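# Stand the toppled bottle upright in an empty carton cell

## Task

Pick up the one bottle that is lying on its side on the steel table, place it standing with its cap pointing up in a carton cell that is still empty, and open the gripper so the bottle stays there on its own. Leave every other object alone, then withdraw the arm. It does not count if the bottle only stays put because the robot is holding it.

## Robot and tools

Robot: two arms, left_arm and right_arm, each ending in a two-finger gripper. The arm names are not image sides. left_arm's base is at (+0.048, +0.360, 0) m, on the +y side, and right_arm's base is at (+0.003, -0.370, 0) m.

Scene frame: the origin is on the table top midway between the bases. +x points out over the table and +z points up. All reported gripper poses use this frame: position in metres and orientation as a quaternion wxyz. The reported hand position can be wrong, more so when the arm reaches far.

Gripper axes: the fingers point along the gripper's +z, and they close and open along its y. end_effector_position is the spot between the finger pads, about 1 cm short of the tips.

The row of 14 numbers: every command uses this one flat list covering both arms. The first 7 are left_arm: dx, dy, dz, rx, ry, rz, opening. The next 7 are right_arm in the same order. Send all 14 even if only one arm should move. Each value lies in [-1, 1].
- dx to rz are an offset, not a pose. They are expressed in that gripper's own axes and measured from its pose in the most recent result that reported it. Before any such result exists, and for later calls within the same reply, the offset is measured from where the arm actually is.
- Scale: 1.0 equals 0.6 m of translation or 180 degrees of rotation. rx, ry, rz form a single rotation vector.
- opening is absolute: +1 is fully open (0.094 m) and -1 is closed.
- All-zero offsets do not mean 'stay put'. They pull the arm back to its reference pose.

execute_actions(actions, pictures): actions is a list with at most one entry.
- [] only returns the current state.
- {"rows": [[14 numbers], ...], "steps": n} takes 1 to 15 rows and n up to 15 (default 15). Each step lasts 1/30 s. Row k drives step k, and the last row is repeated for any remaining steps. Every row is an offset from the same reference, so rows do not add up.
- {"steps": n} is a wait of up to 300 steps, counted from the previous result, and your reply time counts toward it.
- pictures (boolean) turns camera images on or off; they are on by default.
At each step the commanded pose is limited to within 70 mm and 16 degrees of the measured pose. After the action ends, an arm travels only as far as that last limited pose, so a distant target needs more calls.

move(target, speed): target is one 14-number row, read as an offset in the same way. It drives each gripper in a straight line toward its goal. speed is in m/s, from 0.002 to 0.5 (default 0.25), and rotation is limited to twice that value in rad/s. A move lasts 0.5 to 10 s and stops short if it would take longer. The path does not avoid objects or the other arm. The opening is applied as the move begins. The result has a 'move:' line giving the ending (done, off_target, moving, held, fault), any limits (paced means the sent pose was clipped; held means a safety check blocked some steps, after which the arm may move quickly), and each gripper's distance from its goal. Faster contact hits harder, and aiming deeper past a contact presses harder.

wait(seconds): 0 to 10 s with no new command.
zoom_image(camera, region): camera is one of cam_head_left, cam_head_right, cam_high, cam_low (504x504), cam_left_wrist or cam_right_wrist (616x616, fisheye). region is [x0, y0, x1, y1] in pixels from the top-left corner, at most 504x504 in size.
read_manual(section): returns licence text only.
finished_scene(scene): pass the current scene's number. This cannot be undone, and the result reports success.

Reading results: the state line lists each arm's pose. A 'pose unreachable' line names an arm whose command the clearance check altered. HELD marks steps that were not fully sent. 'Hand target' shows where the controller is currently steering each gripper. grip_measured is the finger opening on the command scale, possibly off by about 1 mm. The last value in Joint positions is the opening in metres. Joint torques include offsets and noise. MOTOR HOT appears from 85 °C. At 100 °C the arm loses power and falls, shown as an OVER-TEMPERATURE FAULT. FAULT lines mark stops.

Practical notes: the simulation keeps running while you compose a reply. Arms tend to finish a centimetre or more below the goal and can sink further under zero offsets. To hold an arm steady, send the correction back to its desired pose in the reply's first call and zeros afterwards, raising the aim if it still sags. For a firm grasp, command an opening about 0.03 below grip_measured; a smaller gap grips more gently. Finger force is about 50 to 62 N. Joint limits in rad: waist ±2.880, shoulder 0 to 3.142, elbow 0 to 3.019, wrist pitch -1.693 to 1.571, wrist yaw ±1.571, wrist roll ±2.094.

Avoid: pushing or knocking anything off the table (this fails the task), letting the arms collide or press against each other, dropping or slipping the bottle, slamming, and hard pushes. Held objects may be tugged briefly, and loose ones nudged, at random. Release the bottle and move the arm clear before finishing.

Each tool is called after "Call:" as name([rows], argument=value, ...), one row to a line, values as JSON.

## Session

Call:
execute_actions(actions=[])

Scene clock: 0.00 s of 5440.00 s.
left_arm: end_effector_position=(+0.7461, +0.2003, +0.3262) grip_measured=+1.000 end_effector_quat_wxyz=(+0.657, +0.136, +0.665, -0.328) | right_arm: end_effector_position=(+0.0024, +0.0545, +0.1424) grip_measured=+1.000 end_effector_quat_wxyz=(-0.384, -0.234, +0.836, +0.314)
Joint positions: left_arm=[ 0.067  1.753  1.249  0.596  0.569 -0.311  0.094] | right_arm=[ 1.131  1.5    0.919 -0.89  -1.035  0.728  0.094]
Joint velocities: left_arm=[ 0.005 -0.024 -0.002 -0.002  0.037 -0.022  0.   ] | right_arm=[-0.015 -0.015 -0.007  0.002  0.007 -0.051  0.   ]
Joint torques (N m, as the arm reports them, + toward a larger angle): no reading
Motor temperatures (°C, as the motors report them): left_arm=[24 27 29 24 25 27] | right_arm=[26 26 26 24 24 27]
Hand target (left_arm): +0.750, +0.200, +0.340; +0.666, +0.140, +0.656, -0.327
Hand target (right_arm): +0.006, +0.063, +0.152; -0.376, -0.241, +0.833, +0.325
camera_calibration (this result's frames):
cam_left_wrist: T_world_to_cam=[[-0.612324, -0.749277, 0.252277, 0.526302], [-0.540553, 0.163914, -0.825188, 0.645742], [0.576942, -0.641651, -0.505392, -0.0164203], [0, 0, 0, 1]] pos_world=[0.680799, 0.277963, 0.391786]
cam_right_wrist: T_world_to_cam=[[0.151891, -0.696361, -0.701435, 0.139196], [-0.0151942, -0.71123, 0.702795, -0.0566153], [-0.988281, -0.0960903, -0.11861, 0.147346], [0, 0, 0, 1]] pos_world=[0.123617, 0.0708229, 0.154903]

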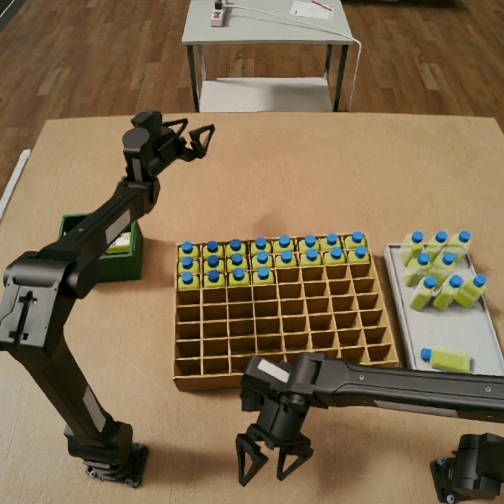

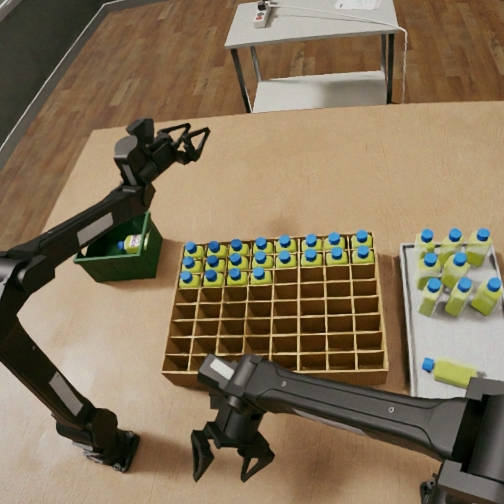

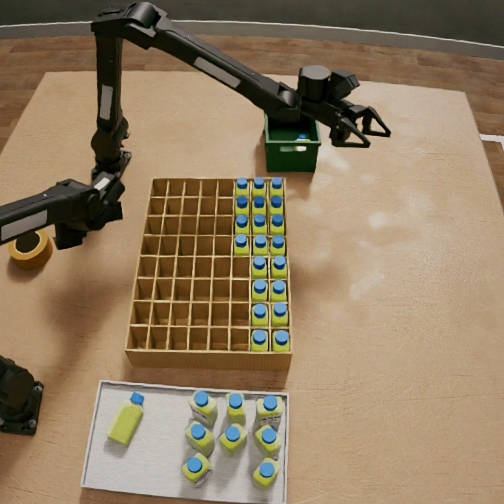

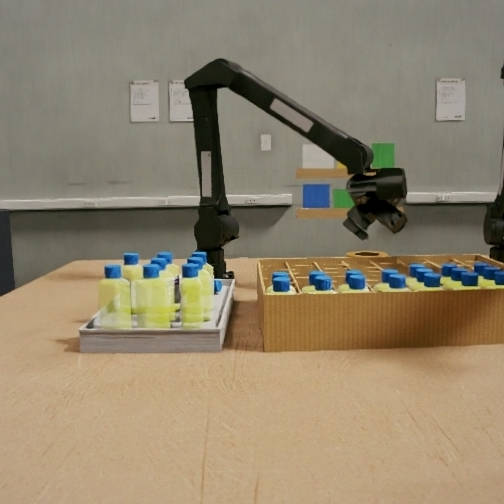

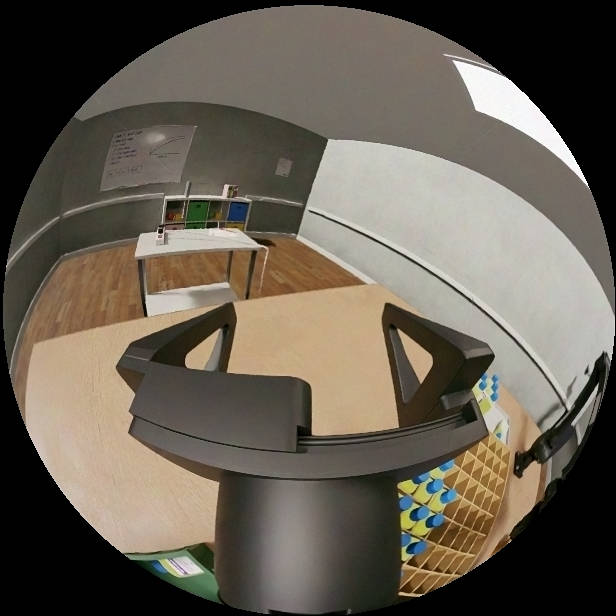

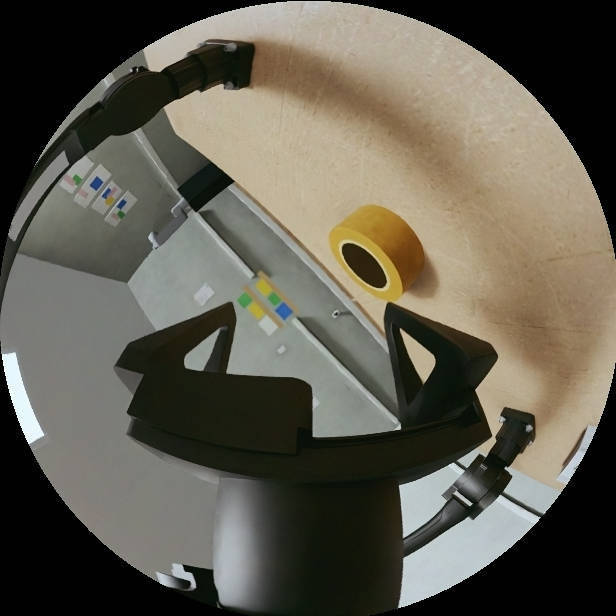

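Call:
move(target=[0,0,0,0,0,0,1,0.325,-0.355,-0.596,0.324,-0.091,-0.195,1], speed=0.25)

Scene clock: 24.20 s of 5440.00 s.
left_arm: end_effector_position=(+0.7461, +0.2003, +0.3262) grip_measured=+1.000 end_effector_quat_wxyz=(+0.657, +0.136, +0.665, -0.328) | right_arm: end_effector_position=(+0.1907, -0.3410, +0.2450) grip_measured=+1.000 end_effector_quat_wxyz=(-0.008, -0.574, +0.818, +0.008)
Joint positions: left_arm=[ 0.067  1.753  1.249  0.596  0.569 -0.311  0.094] | right_arm=[ 0.063  0.825  0.919 -1.685 -0.008 -1.074  0.094]
Joint velocities: left_arm=[-0.005  0.015 -0.012 -0.012  0.007 -0.022  0.   ] | right_arm=[ 0.005 -0.005  0.007 -0.002 -0.066 -0.11   0.   ]
Joint torques (N m, as the arm reports them, + toward a larger angle): left_arm=[  0.6  -18.92   7.8    1.36   0.01   0.08] | right_arm=[ 0.94 -0.71 13.17 -0.21 -0.31 -0.09]
Motor temperatures (°C, as the motors report them): left_arm=[24 28 32 24 25 27] | right_arm=[26 27 28 24 24 27]
Hand target (left_arm): +0.746, +0.200, +0.326; +0.657, +0.136, +0.665, -0.328
Hand target (right_arm): +0.201, -0.342, +0.267; +0.013, -0.573, +0.819, -0.001
Off the commanded pose (left_arm): 0.000 m, 0 deg.
Off the commanded pose (right_arm): 0.027 m, 1 deg.
joint sent to its limit (right arm) — the command would take joint 4 (wrist pitch) past its lower limit, so that joint was sent only as far as its limit.
After step 90, 18.03 s passed at rest.
move: off_target (right_arm)
camera_calibration (this result's frames):
cam_left_wrist: T_world_to_cam=[[-0.612324, -0.749277, 0.252277, 0.526302], [-0.540553, 0.163914, -0.825188, 0.645742], [0.576942, -0.641651, -0.505392, -0.0164203], [0, 0, 0, 1]] pos_world=[0.680799, 0.277963, 0.391786]
cam_right_wrist: T_world_to_cam=[[0.939171, -0.342982, -0.017936, -0.290006], [-0.266206, -0.759949, 0.592968, -0.348999], [-0.217008, -0.552124, -0.805026, 0.173137], [0, 0, 0, 1]] pos_world=[0.217031, -0.269095, 0.341124]

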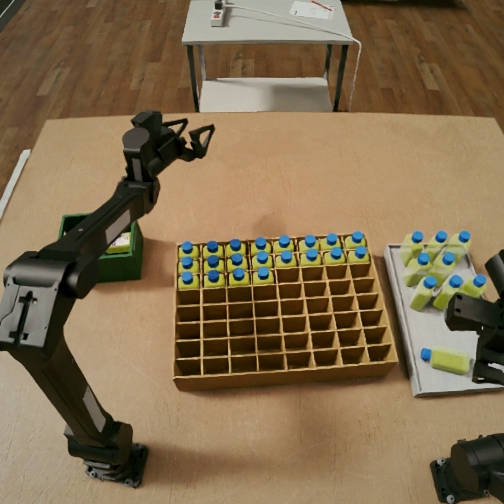

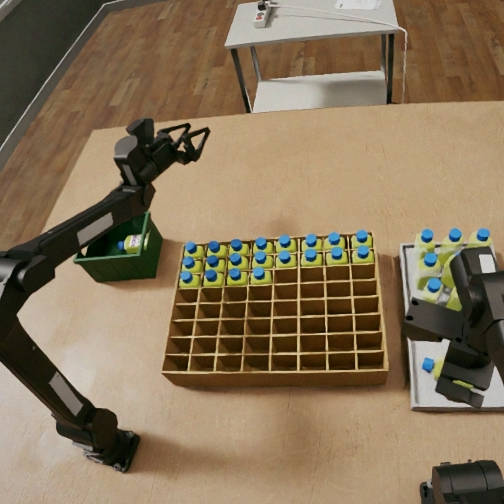

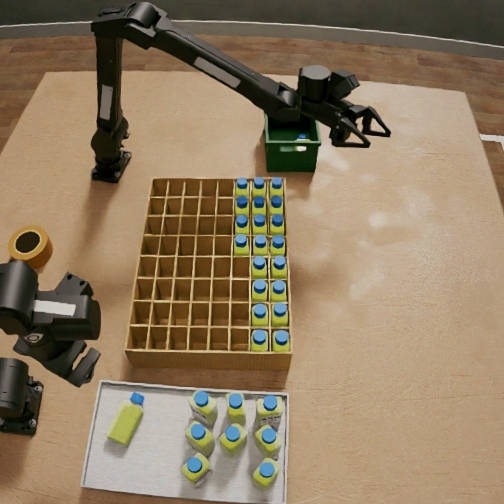

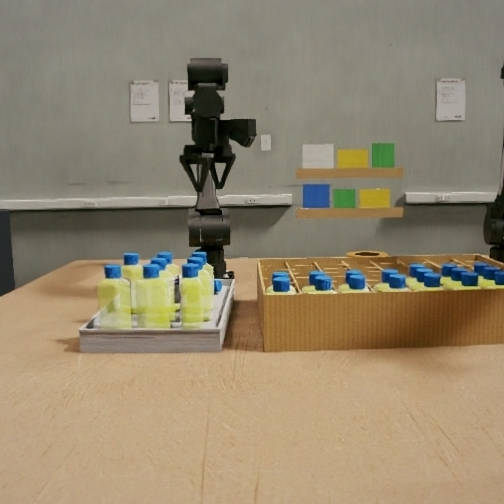

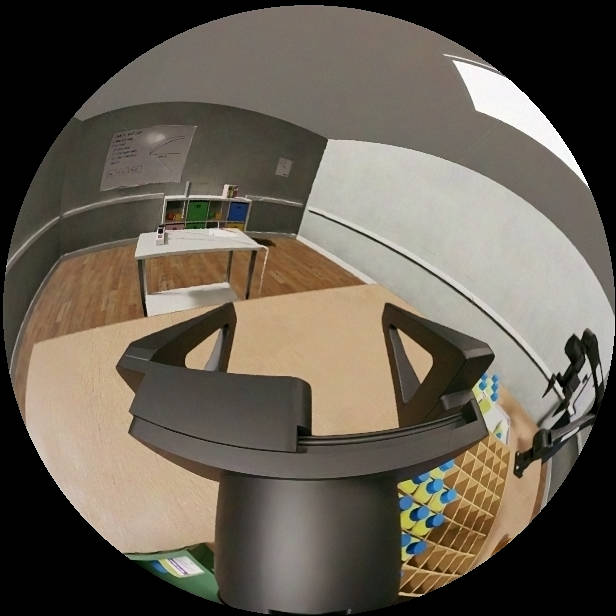

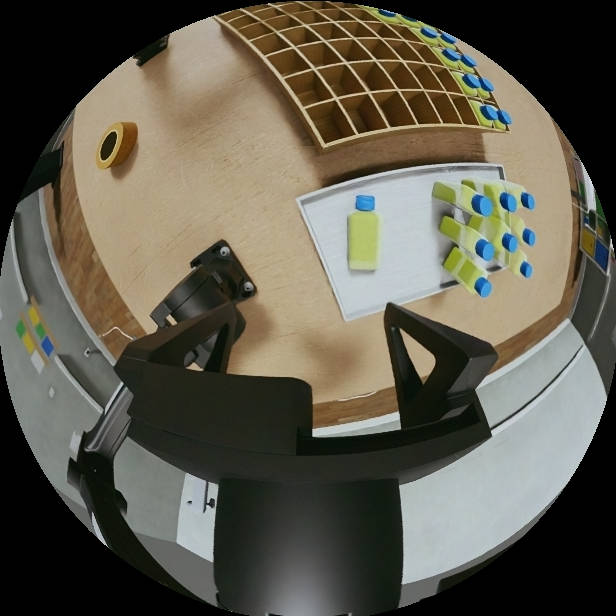

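Call:
move(target=[0,0,0,0,0,0,1,-0.048,-0.128,0.242,0,0,0,0.3], speed=0.15)

Scene clock: 29.30 s of 5440.00 s.
left_arm: end_effector_position=(+0.7461, +0.2003, +0.3262) grip_measured=+1.000 end_effector_quat_wxyz=(+0.657, +0.136, +0.665, -0.328) | right_arm: end_effector_position=(+0.2682, -0.3347, +0.1005) grip_measured=+0.302 end_effector_quat_wxyz=(-0.009, -0.577, +0.816, +0.009)
Joint positions: left_arm=[ 0.067  1.753  1.249  0.596  0.569 -0.311  0.094] | right_arm=[ 0.042  1.14   0.717 -1.172 -0.008 -1.102  0.061]
Joint velocities: left_arm=[-0.005  0.005 -0.007 -0.002 -0.022  0.022  0.   ] | right_arm=[ 0.005  0.005 -0.007  0.012  0.051  0.037 -0.001]
Joint torques (N m, as the arm reports them, + toward a larger angle): left_arm=[  0.62 -19.54   7.79   1.37   0.02   0.1 ] | right_arm=[ 1.13 -3.87  7.44  0.43 -0.15 -0.09]
Motor temperatures (°C, as the motors report them): left_arm=[24 28 32 24 25 27] | right_arm=[26 26 29 24 24 27]
Hand target (left_arm): +0.746, +0.200, +0.326; +0.657, +0.136, +0.665, -0.328
Hand target (right_arm): +0.270, -0.339, +0.098; -0.007, -0.574, +0.819, +0.008
Off the commanded pose (left_arm): 0.000 m, 0 deg.
Off the commanded pose (right_arm): 0.005 m, 0 deg.
After step 90, 0.60 s passed at rest.
move: done
camera_calibration (this result's frames):
cam_left_wrist: T_world_to_cam=[[-0.612324, -0.749277, 0.252277, 0.526302], [-0.540553, 0.163914, -0.825188, 0.645742], [0.576942, -0.641651, -0.505392, -0.0164203], [0, 0, 0, 1]] pos_world=[0.680799, 0.277963, 0.391786]
cam_right_wrist: T_world_to_cam=[[0.941553, -0.336172, -0.0215857, -0.361162], [-0.258505, -0.762136, 0.593569, -0.240782], [-0.215992, -0.553297, -0.804494, 0.0763497], [0, 0, 0, 1]] pos_world=[0.294301, -0.262677, 0.196547]

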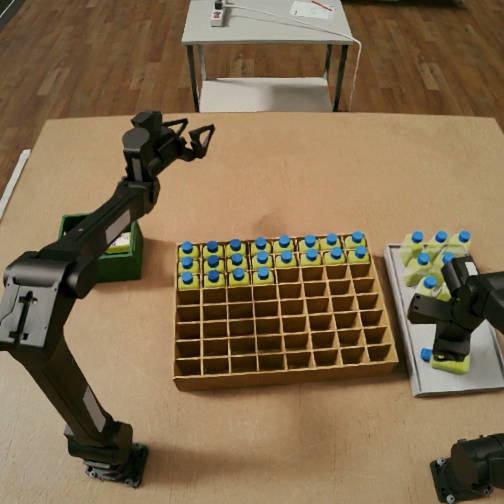

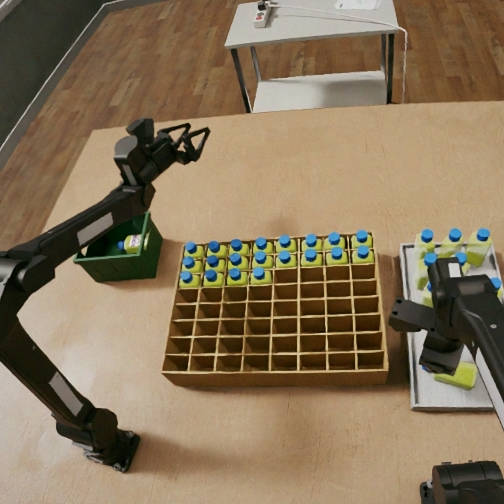

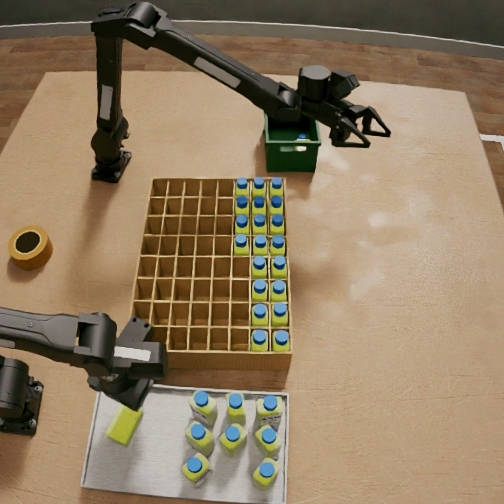

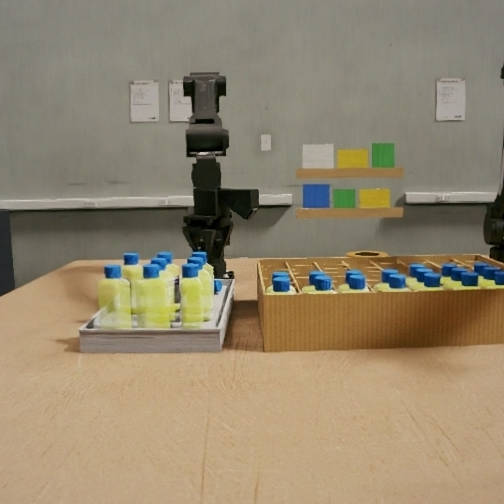

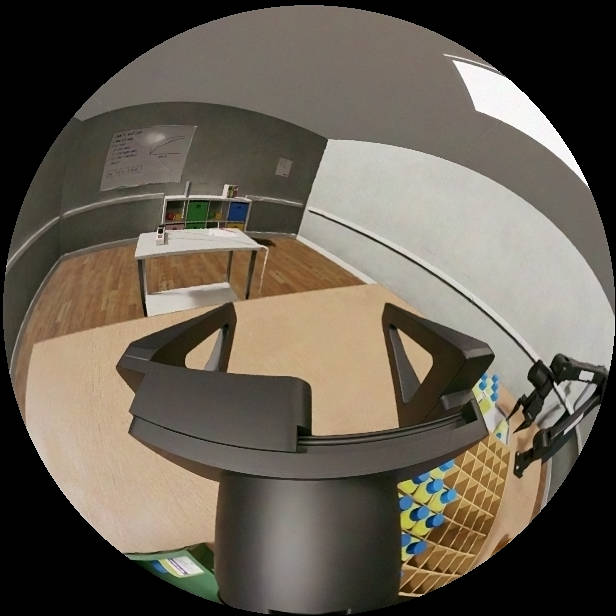

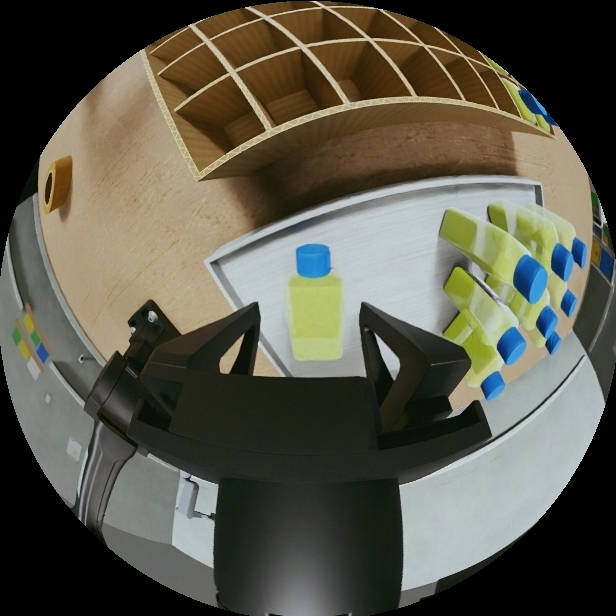

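Call:
move(target=[0,0,0,0,0,0,1,-0.012,-0.003,0.1,0,0,0,0.3], speed=0.06)

Scene clock: 38.77 s of 5440.00 s.
left_arm: end_effector_position=(+0.7461, +0.2003, +0.3262) grip_measured=+1.000 end_effector_quat_wxyz=(+0.657, +0.136, +0.665, -0.328) | right_arm: end_effector_position=(+0.2720, -0.3325, +0.0451) grip_measured=+0.302 end_effector_quat_wxyz=(-0.006, -0.574, +0.818, +0.008)
Joint positions: left_arm=[ 0.067  1.753  1.249  0.596  0.569 -0.311  0.094] | right_arm=[ 0.049  1.243  0.629 -0.976 -0.008 -1.088  0.061]
Joint velocities: left_arm=[-0.005 -0.024 -0.002  0.007 -0.037  0.037  0.   ] | right_arm=[-0.015  0.005 -0.002 -0.002  0.037 -0.037 -0.   ]
Joint torques (N m, as the arm reports them, + toward a larger angle): left_arm=[  0.66 -19.22   7.81   1.34   0.01   0.09] | right_arm=[ 3.97 -4.16  6.59  0.59 -0.17  0.11]
Motor temperatures (°C, as the motors report them): left_arm=[24 29 32 24 25 27] | right_arm=[26 26 28 24 24 27]
Hand target (left_arm): +0.746, +0.200, +0.326; +0.657, +0.136, +0.665, -0.328
Hand target (right_arm): +0.271, -0.328, +0.041; -0.009, -0.577, +0.816, +0.009
Off the commanded pose (left_arm): 0.000 m, 0 deg.
Off the commanded pose (right_arm): 0.006 m, 1 deg.
After step 90, 5.13 s passed at rest.
move: done
camera_calibration (this result's frames):
cam_left_wrist: T_world_to_cam=[[-0.612324, -0.749277, 0.252277, 0.526302], [-0.540553, 0.163914, -0.825188, 0.645742], [0.576942, -0.641651, -0.505392, -0.0164203], [0, 0, 0, 1]] pos_world=[0.680799, 0.277963, 0.391786]
cam_right_wrist: T_world_to_cam=[[0.9392, -0.342976, -0.01647, -0.367045], [-0.26734, -0.760498, 0.591754, -0.202147], [-0.215482, -0.551372, -0.805951, 0.0344319], [0, 0, 0, 1]] pos_world=[0.298106, -0.260635, 0.141326]

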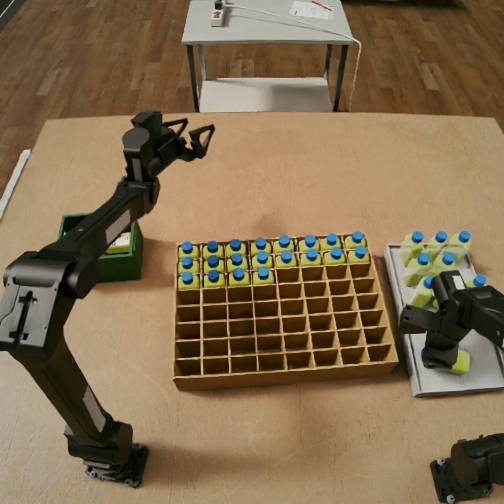

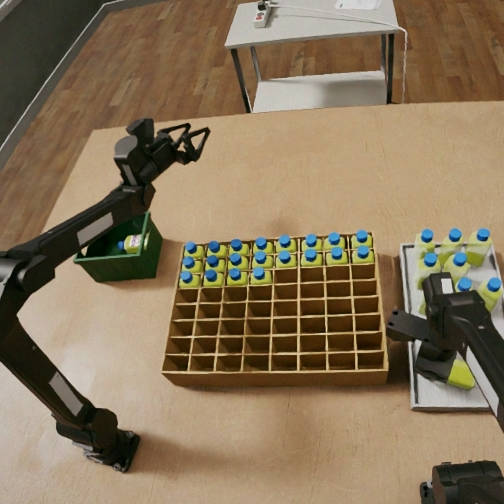

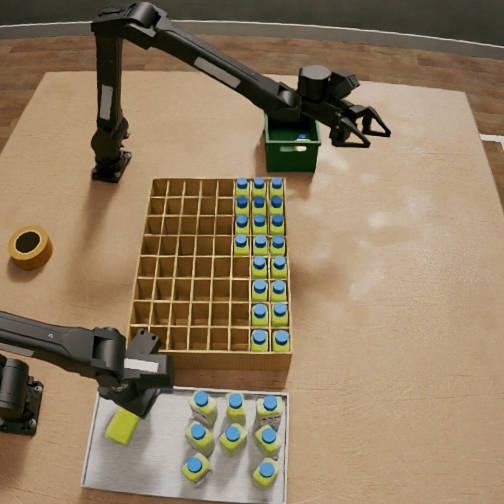

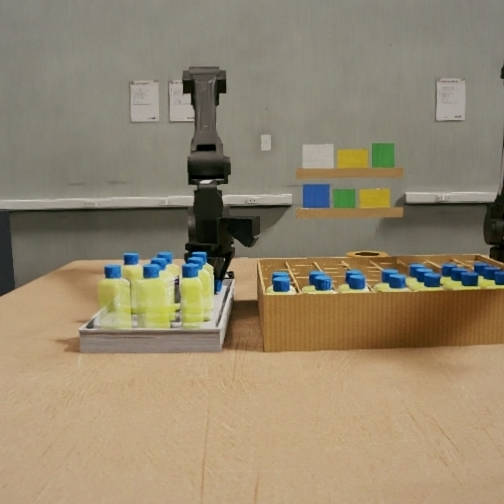

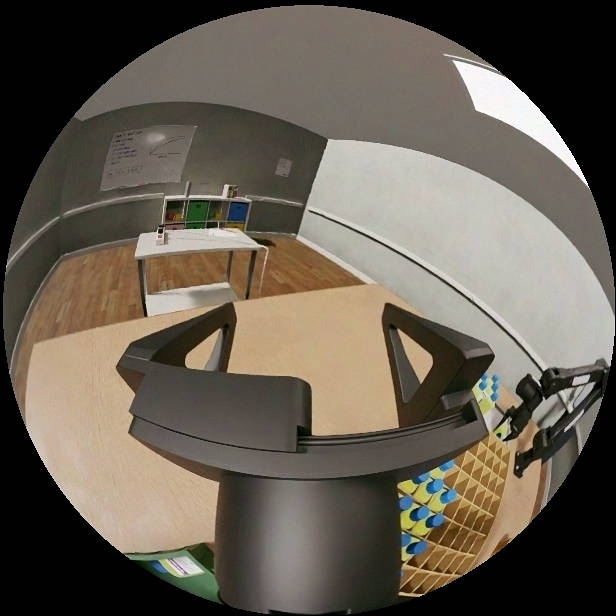

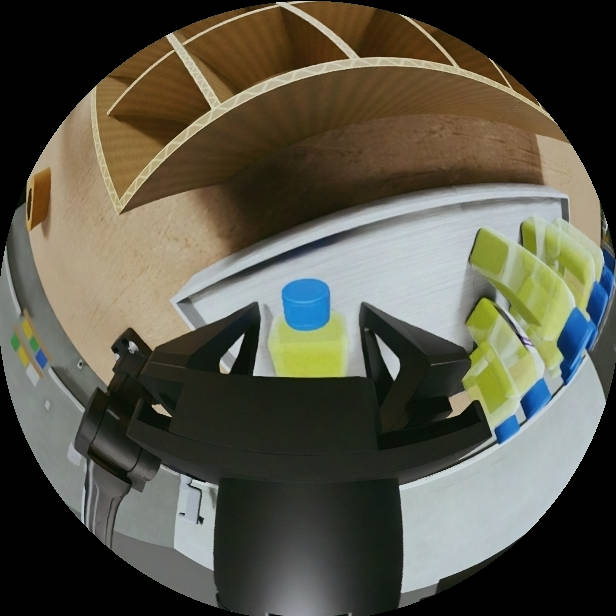

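Call:
move(target=[0,0,0,0,0,0,1,-0.008,0.004,0.028,0,0,0,0.3], speed=0.04)

Call:
move(target=[0,0,0,0,0,0,1,0,0,0,0,0,0,-0.54])

Scene clock: 42.20 s of 5440.00 s.
left_arm: end_effector_position=(+0.7461, +0.2003, +0.3262) grip_measured=+1.000 end_effector_quat_wxyz=(+0.657, +0.136, +0.665, -0.328) | right_arm: end_effector_position=(+0.2726, -0.3313, +0.0334) grip_measured=+0.302 end_effector_quat_wxyz=(-0.003, -0.572, +0.820, +0.006)
Joint positions: left_arm=[ 0.067  1.753  1.249  0.596  0.569 -0.311  0.094] | right_arm=[ 0.053  1.265  0.609 -0.927 -0.008 -1.077  0.061]
Joint velocities: left_arm=[-0.005 -0.005  0.007  0.002 -0.022  0.037  0.   ] | right_arm=[-0.005  0.005  0.012  0.012 -0.11  -0.022 -0.001]
Joint torques (N m, as the arm reports them, + toward a larger angle): left_arm=[  0.56 -19.3    7.85   1.39   0.02   0.08] | right_arm=[ 4.04 -4.38  6.44  0.79 -0.17  0.07]
Motor temperatures (°C, as the motors report them): left_arm=[24 29 32 24 25 27] | right_arm=[26 26 28 24 24 27]
Hand target (left_arm): +0.746, +0.200, +0.326; +0.657, +0.136, +0.665, -0.328
Hand target (right_arm): +0.271, -0.327, +0.028; -0.007, -0.574, +0.818, +0.008
Off the commanded pose (left_arm): 0.000 m, 0 deg.
Off the commanded pose (right_arm): 0.007 m, 1 deg.
move: done
camera_calibration (this result's frames):
cam_left_wrist: T_world_to_cam=[[-0.612324, -0.749277, 0.252277, 0.526302], [-0.540553, 0.163914, -0.825188, 0.645742], [0.576942, -0.641651, -0.505392, -0.0164203], [0, 0, 0, 1]] pos_world=[0.680799, 0.277963, 0.391786]
cam_right_wrist: T_world_to_cam=[[0.936918, -0.349404, -0.0100795, -0.36917], [-0.276759, -0.759117, 0.58919, -0.191116], [-0.213517, -0.549233, -0.807931, 0.0260596], [0, 0, 0, 1]] pos_world=[0.298553, -0.259756, 0.129937]

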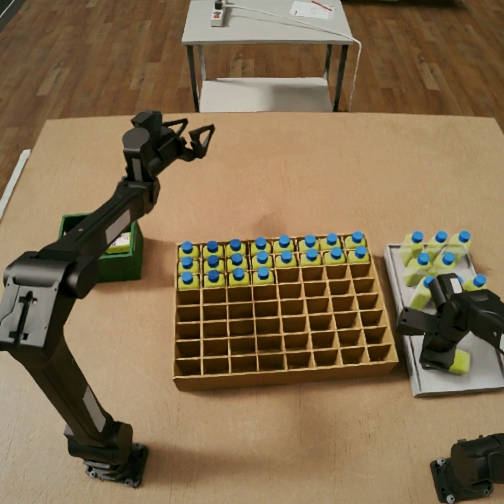

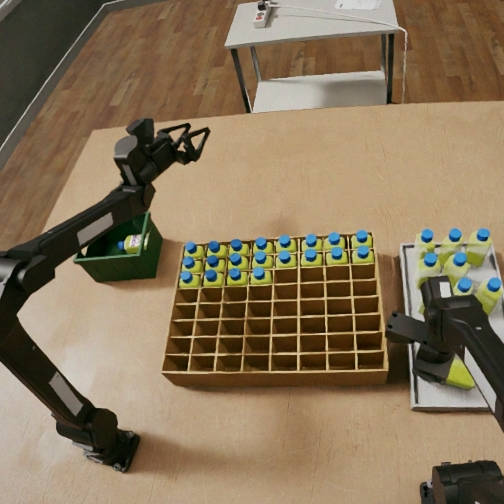

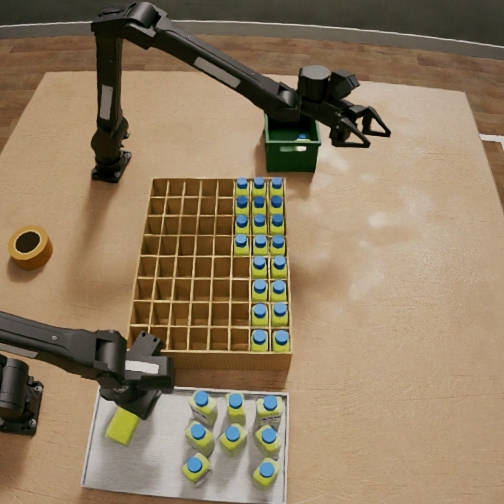

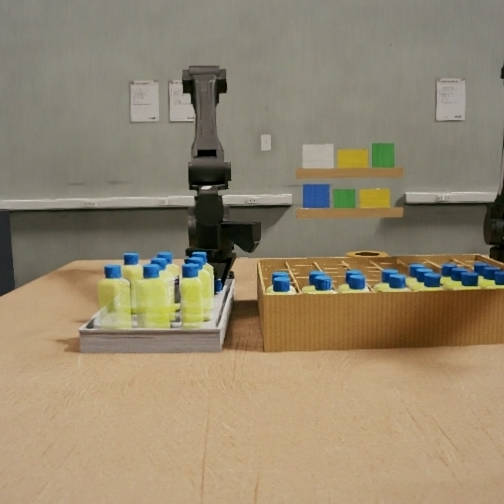

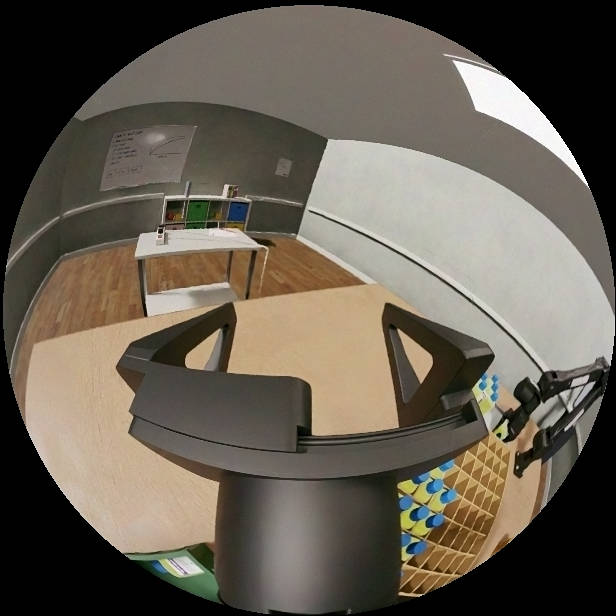

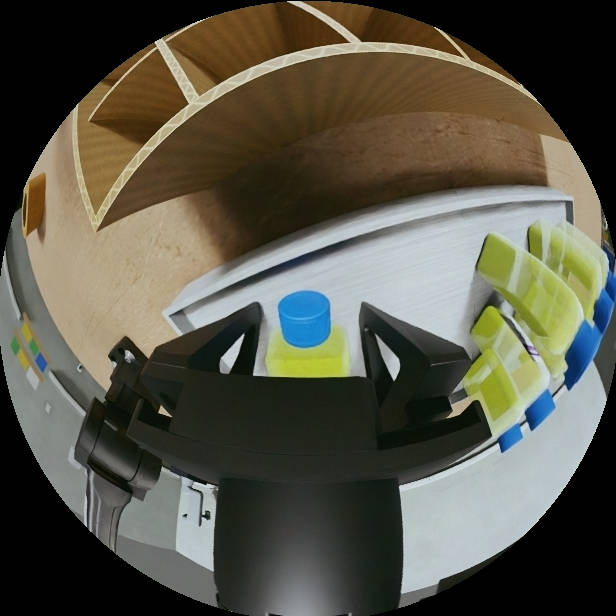

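Scene clock: 42.70 s of 5440.00 s.
left_arm: end_effector_position=(+0.7461, +0.2003, +0.3262) grip_measured=+1.000 end_effector_quat_wxyz=(+0.657, +0.136, +0.665, -0.328) | right_arm: end_effector_position=(+0.2726, -0.3313, +0.0334) grip_measured=-0.052 end_effector_quat_wxyz=(-0.003, -0.572, +0.820, +0.006)
Joint positions: left_arm=[ 0.067  1.753  1.249  0.596  0.569 -0.311  0.094] | right_arm=[ 0.053  1.265  0.609 -0.927 -0.008 -1.077  0.045]
Joint velocities: left_arm=[-0.015 -0.015  0.002 -0.007  0.022 -0.037  0.   ] | right_arm=[ 0.005 -0.005 -0.017 -0.002  0.022 -0.051 -0.   ]
Joint torques (N m, as the arm reports them, + toward a larger angle): left_arm=[  0.29 -19.19   7.86   1.44   0.     0.09] | right_arm=[ 2.56 -5.17  6.76  0.16 -0.15  0.  ]
Motor temperatures (°C, as the motors report them): left_arm=[24 29 32 24 25 27] | right_arm=[26 26 28 24 24 27]
Hand target (left_arm): +0.746, +0.200, +0.326; +0.657, +0.136, +0.665, -0.328
Hand target (right_arm): +0.273, -0.331, +0.033; -0.003, -0.572, +0.821, +0.006
Off the commanded pose (left_arm): 0.000 m, 0 deg.
Off the commanded pose (right_arm): 0.000 m, 0 deg.
move: done
camera_calibration (this result's frames):
cam_left_wrist: T_world_to_cam=[[-0.612324, -0.749277, 0.252277, 0.526302], [-0.540553, 0.163914, -0.825188, 0.645742], [0.576942, -0.641651, -0.505392, -0.0164203], [0, 0, 0, 1]] pos_world=[0.680799, 0.277963, 0.391786]
cam_right_wrist: T_world_to_cam=[[0.936916, -0.349405, -0.0102613, -0.369132], [-0.276731, -0.759339, 0.588918, -0.191141], [-0.213563, -0.548927, -0.808127, 0.0262141], [0, 0, 0, 1]] pos_world=[0.29855, -0.259728, 0.129963]

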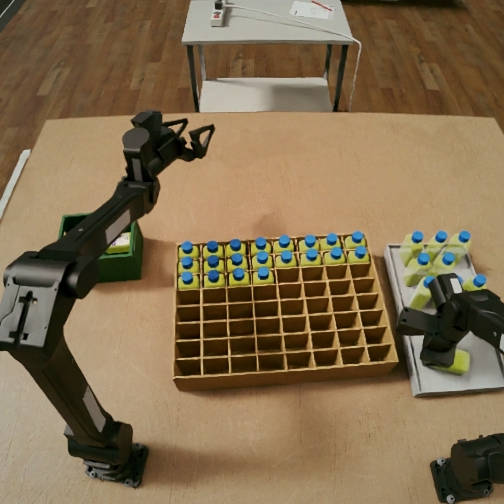

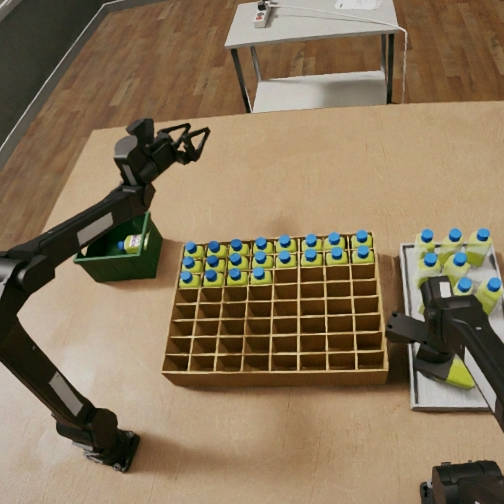

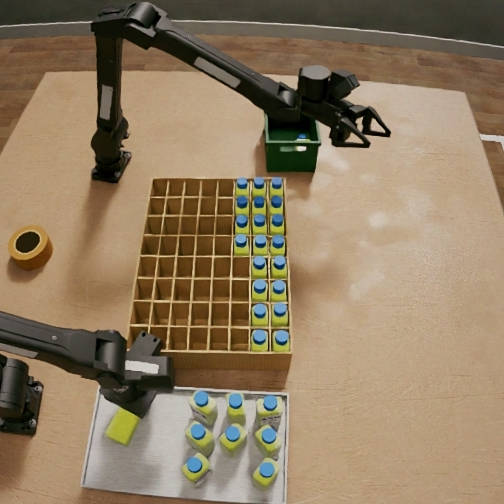

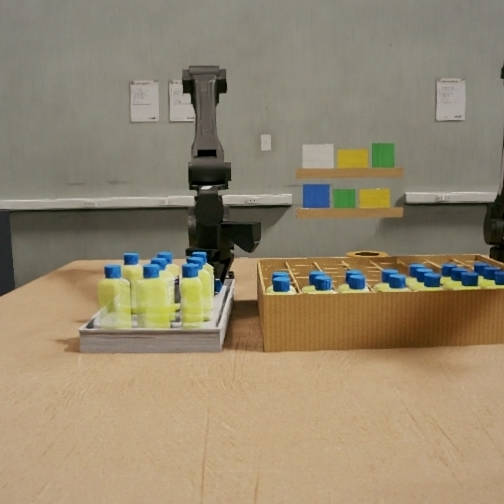

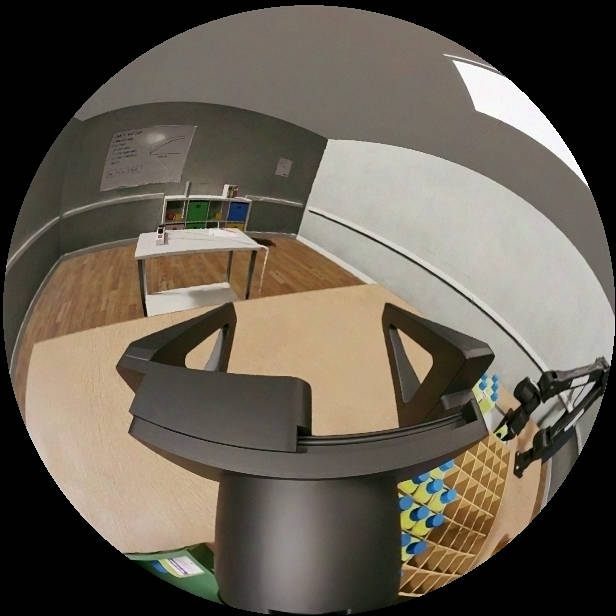

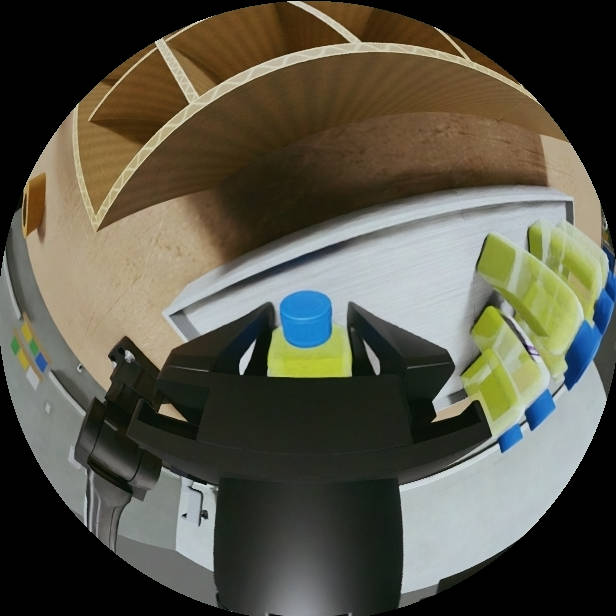

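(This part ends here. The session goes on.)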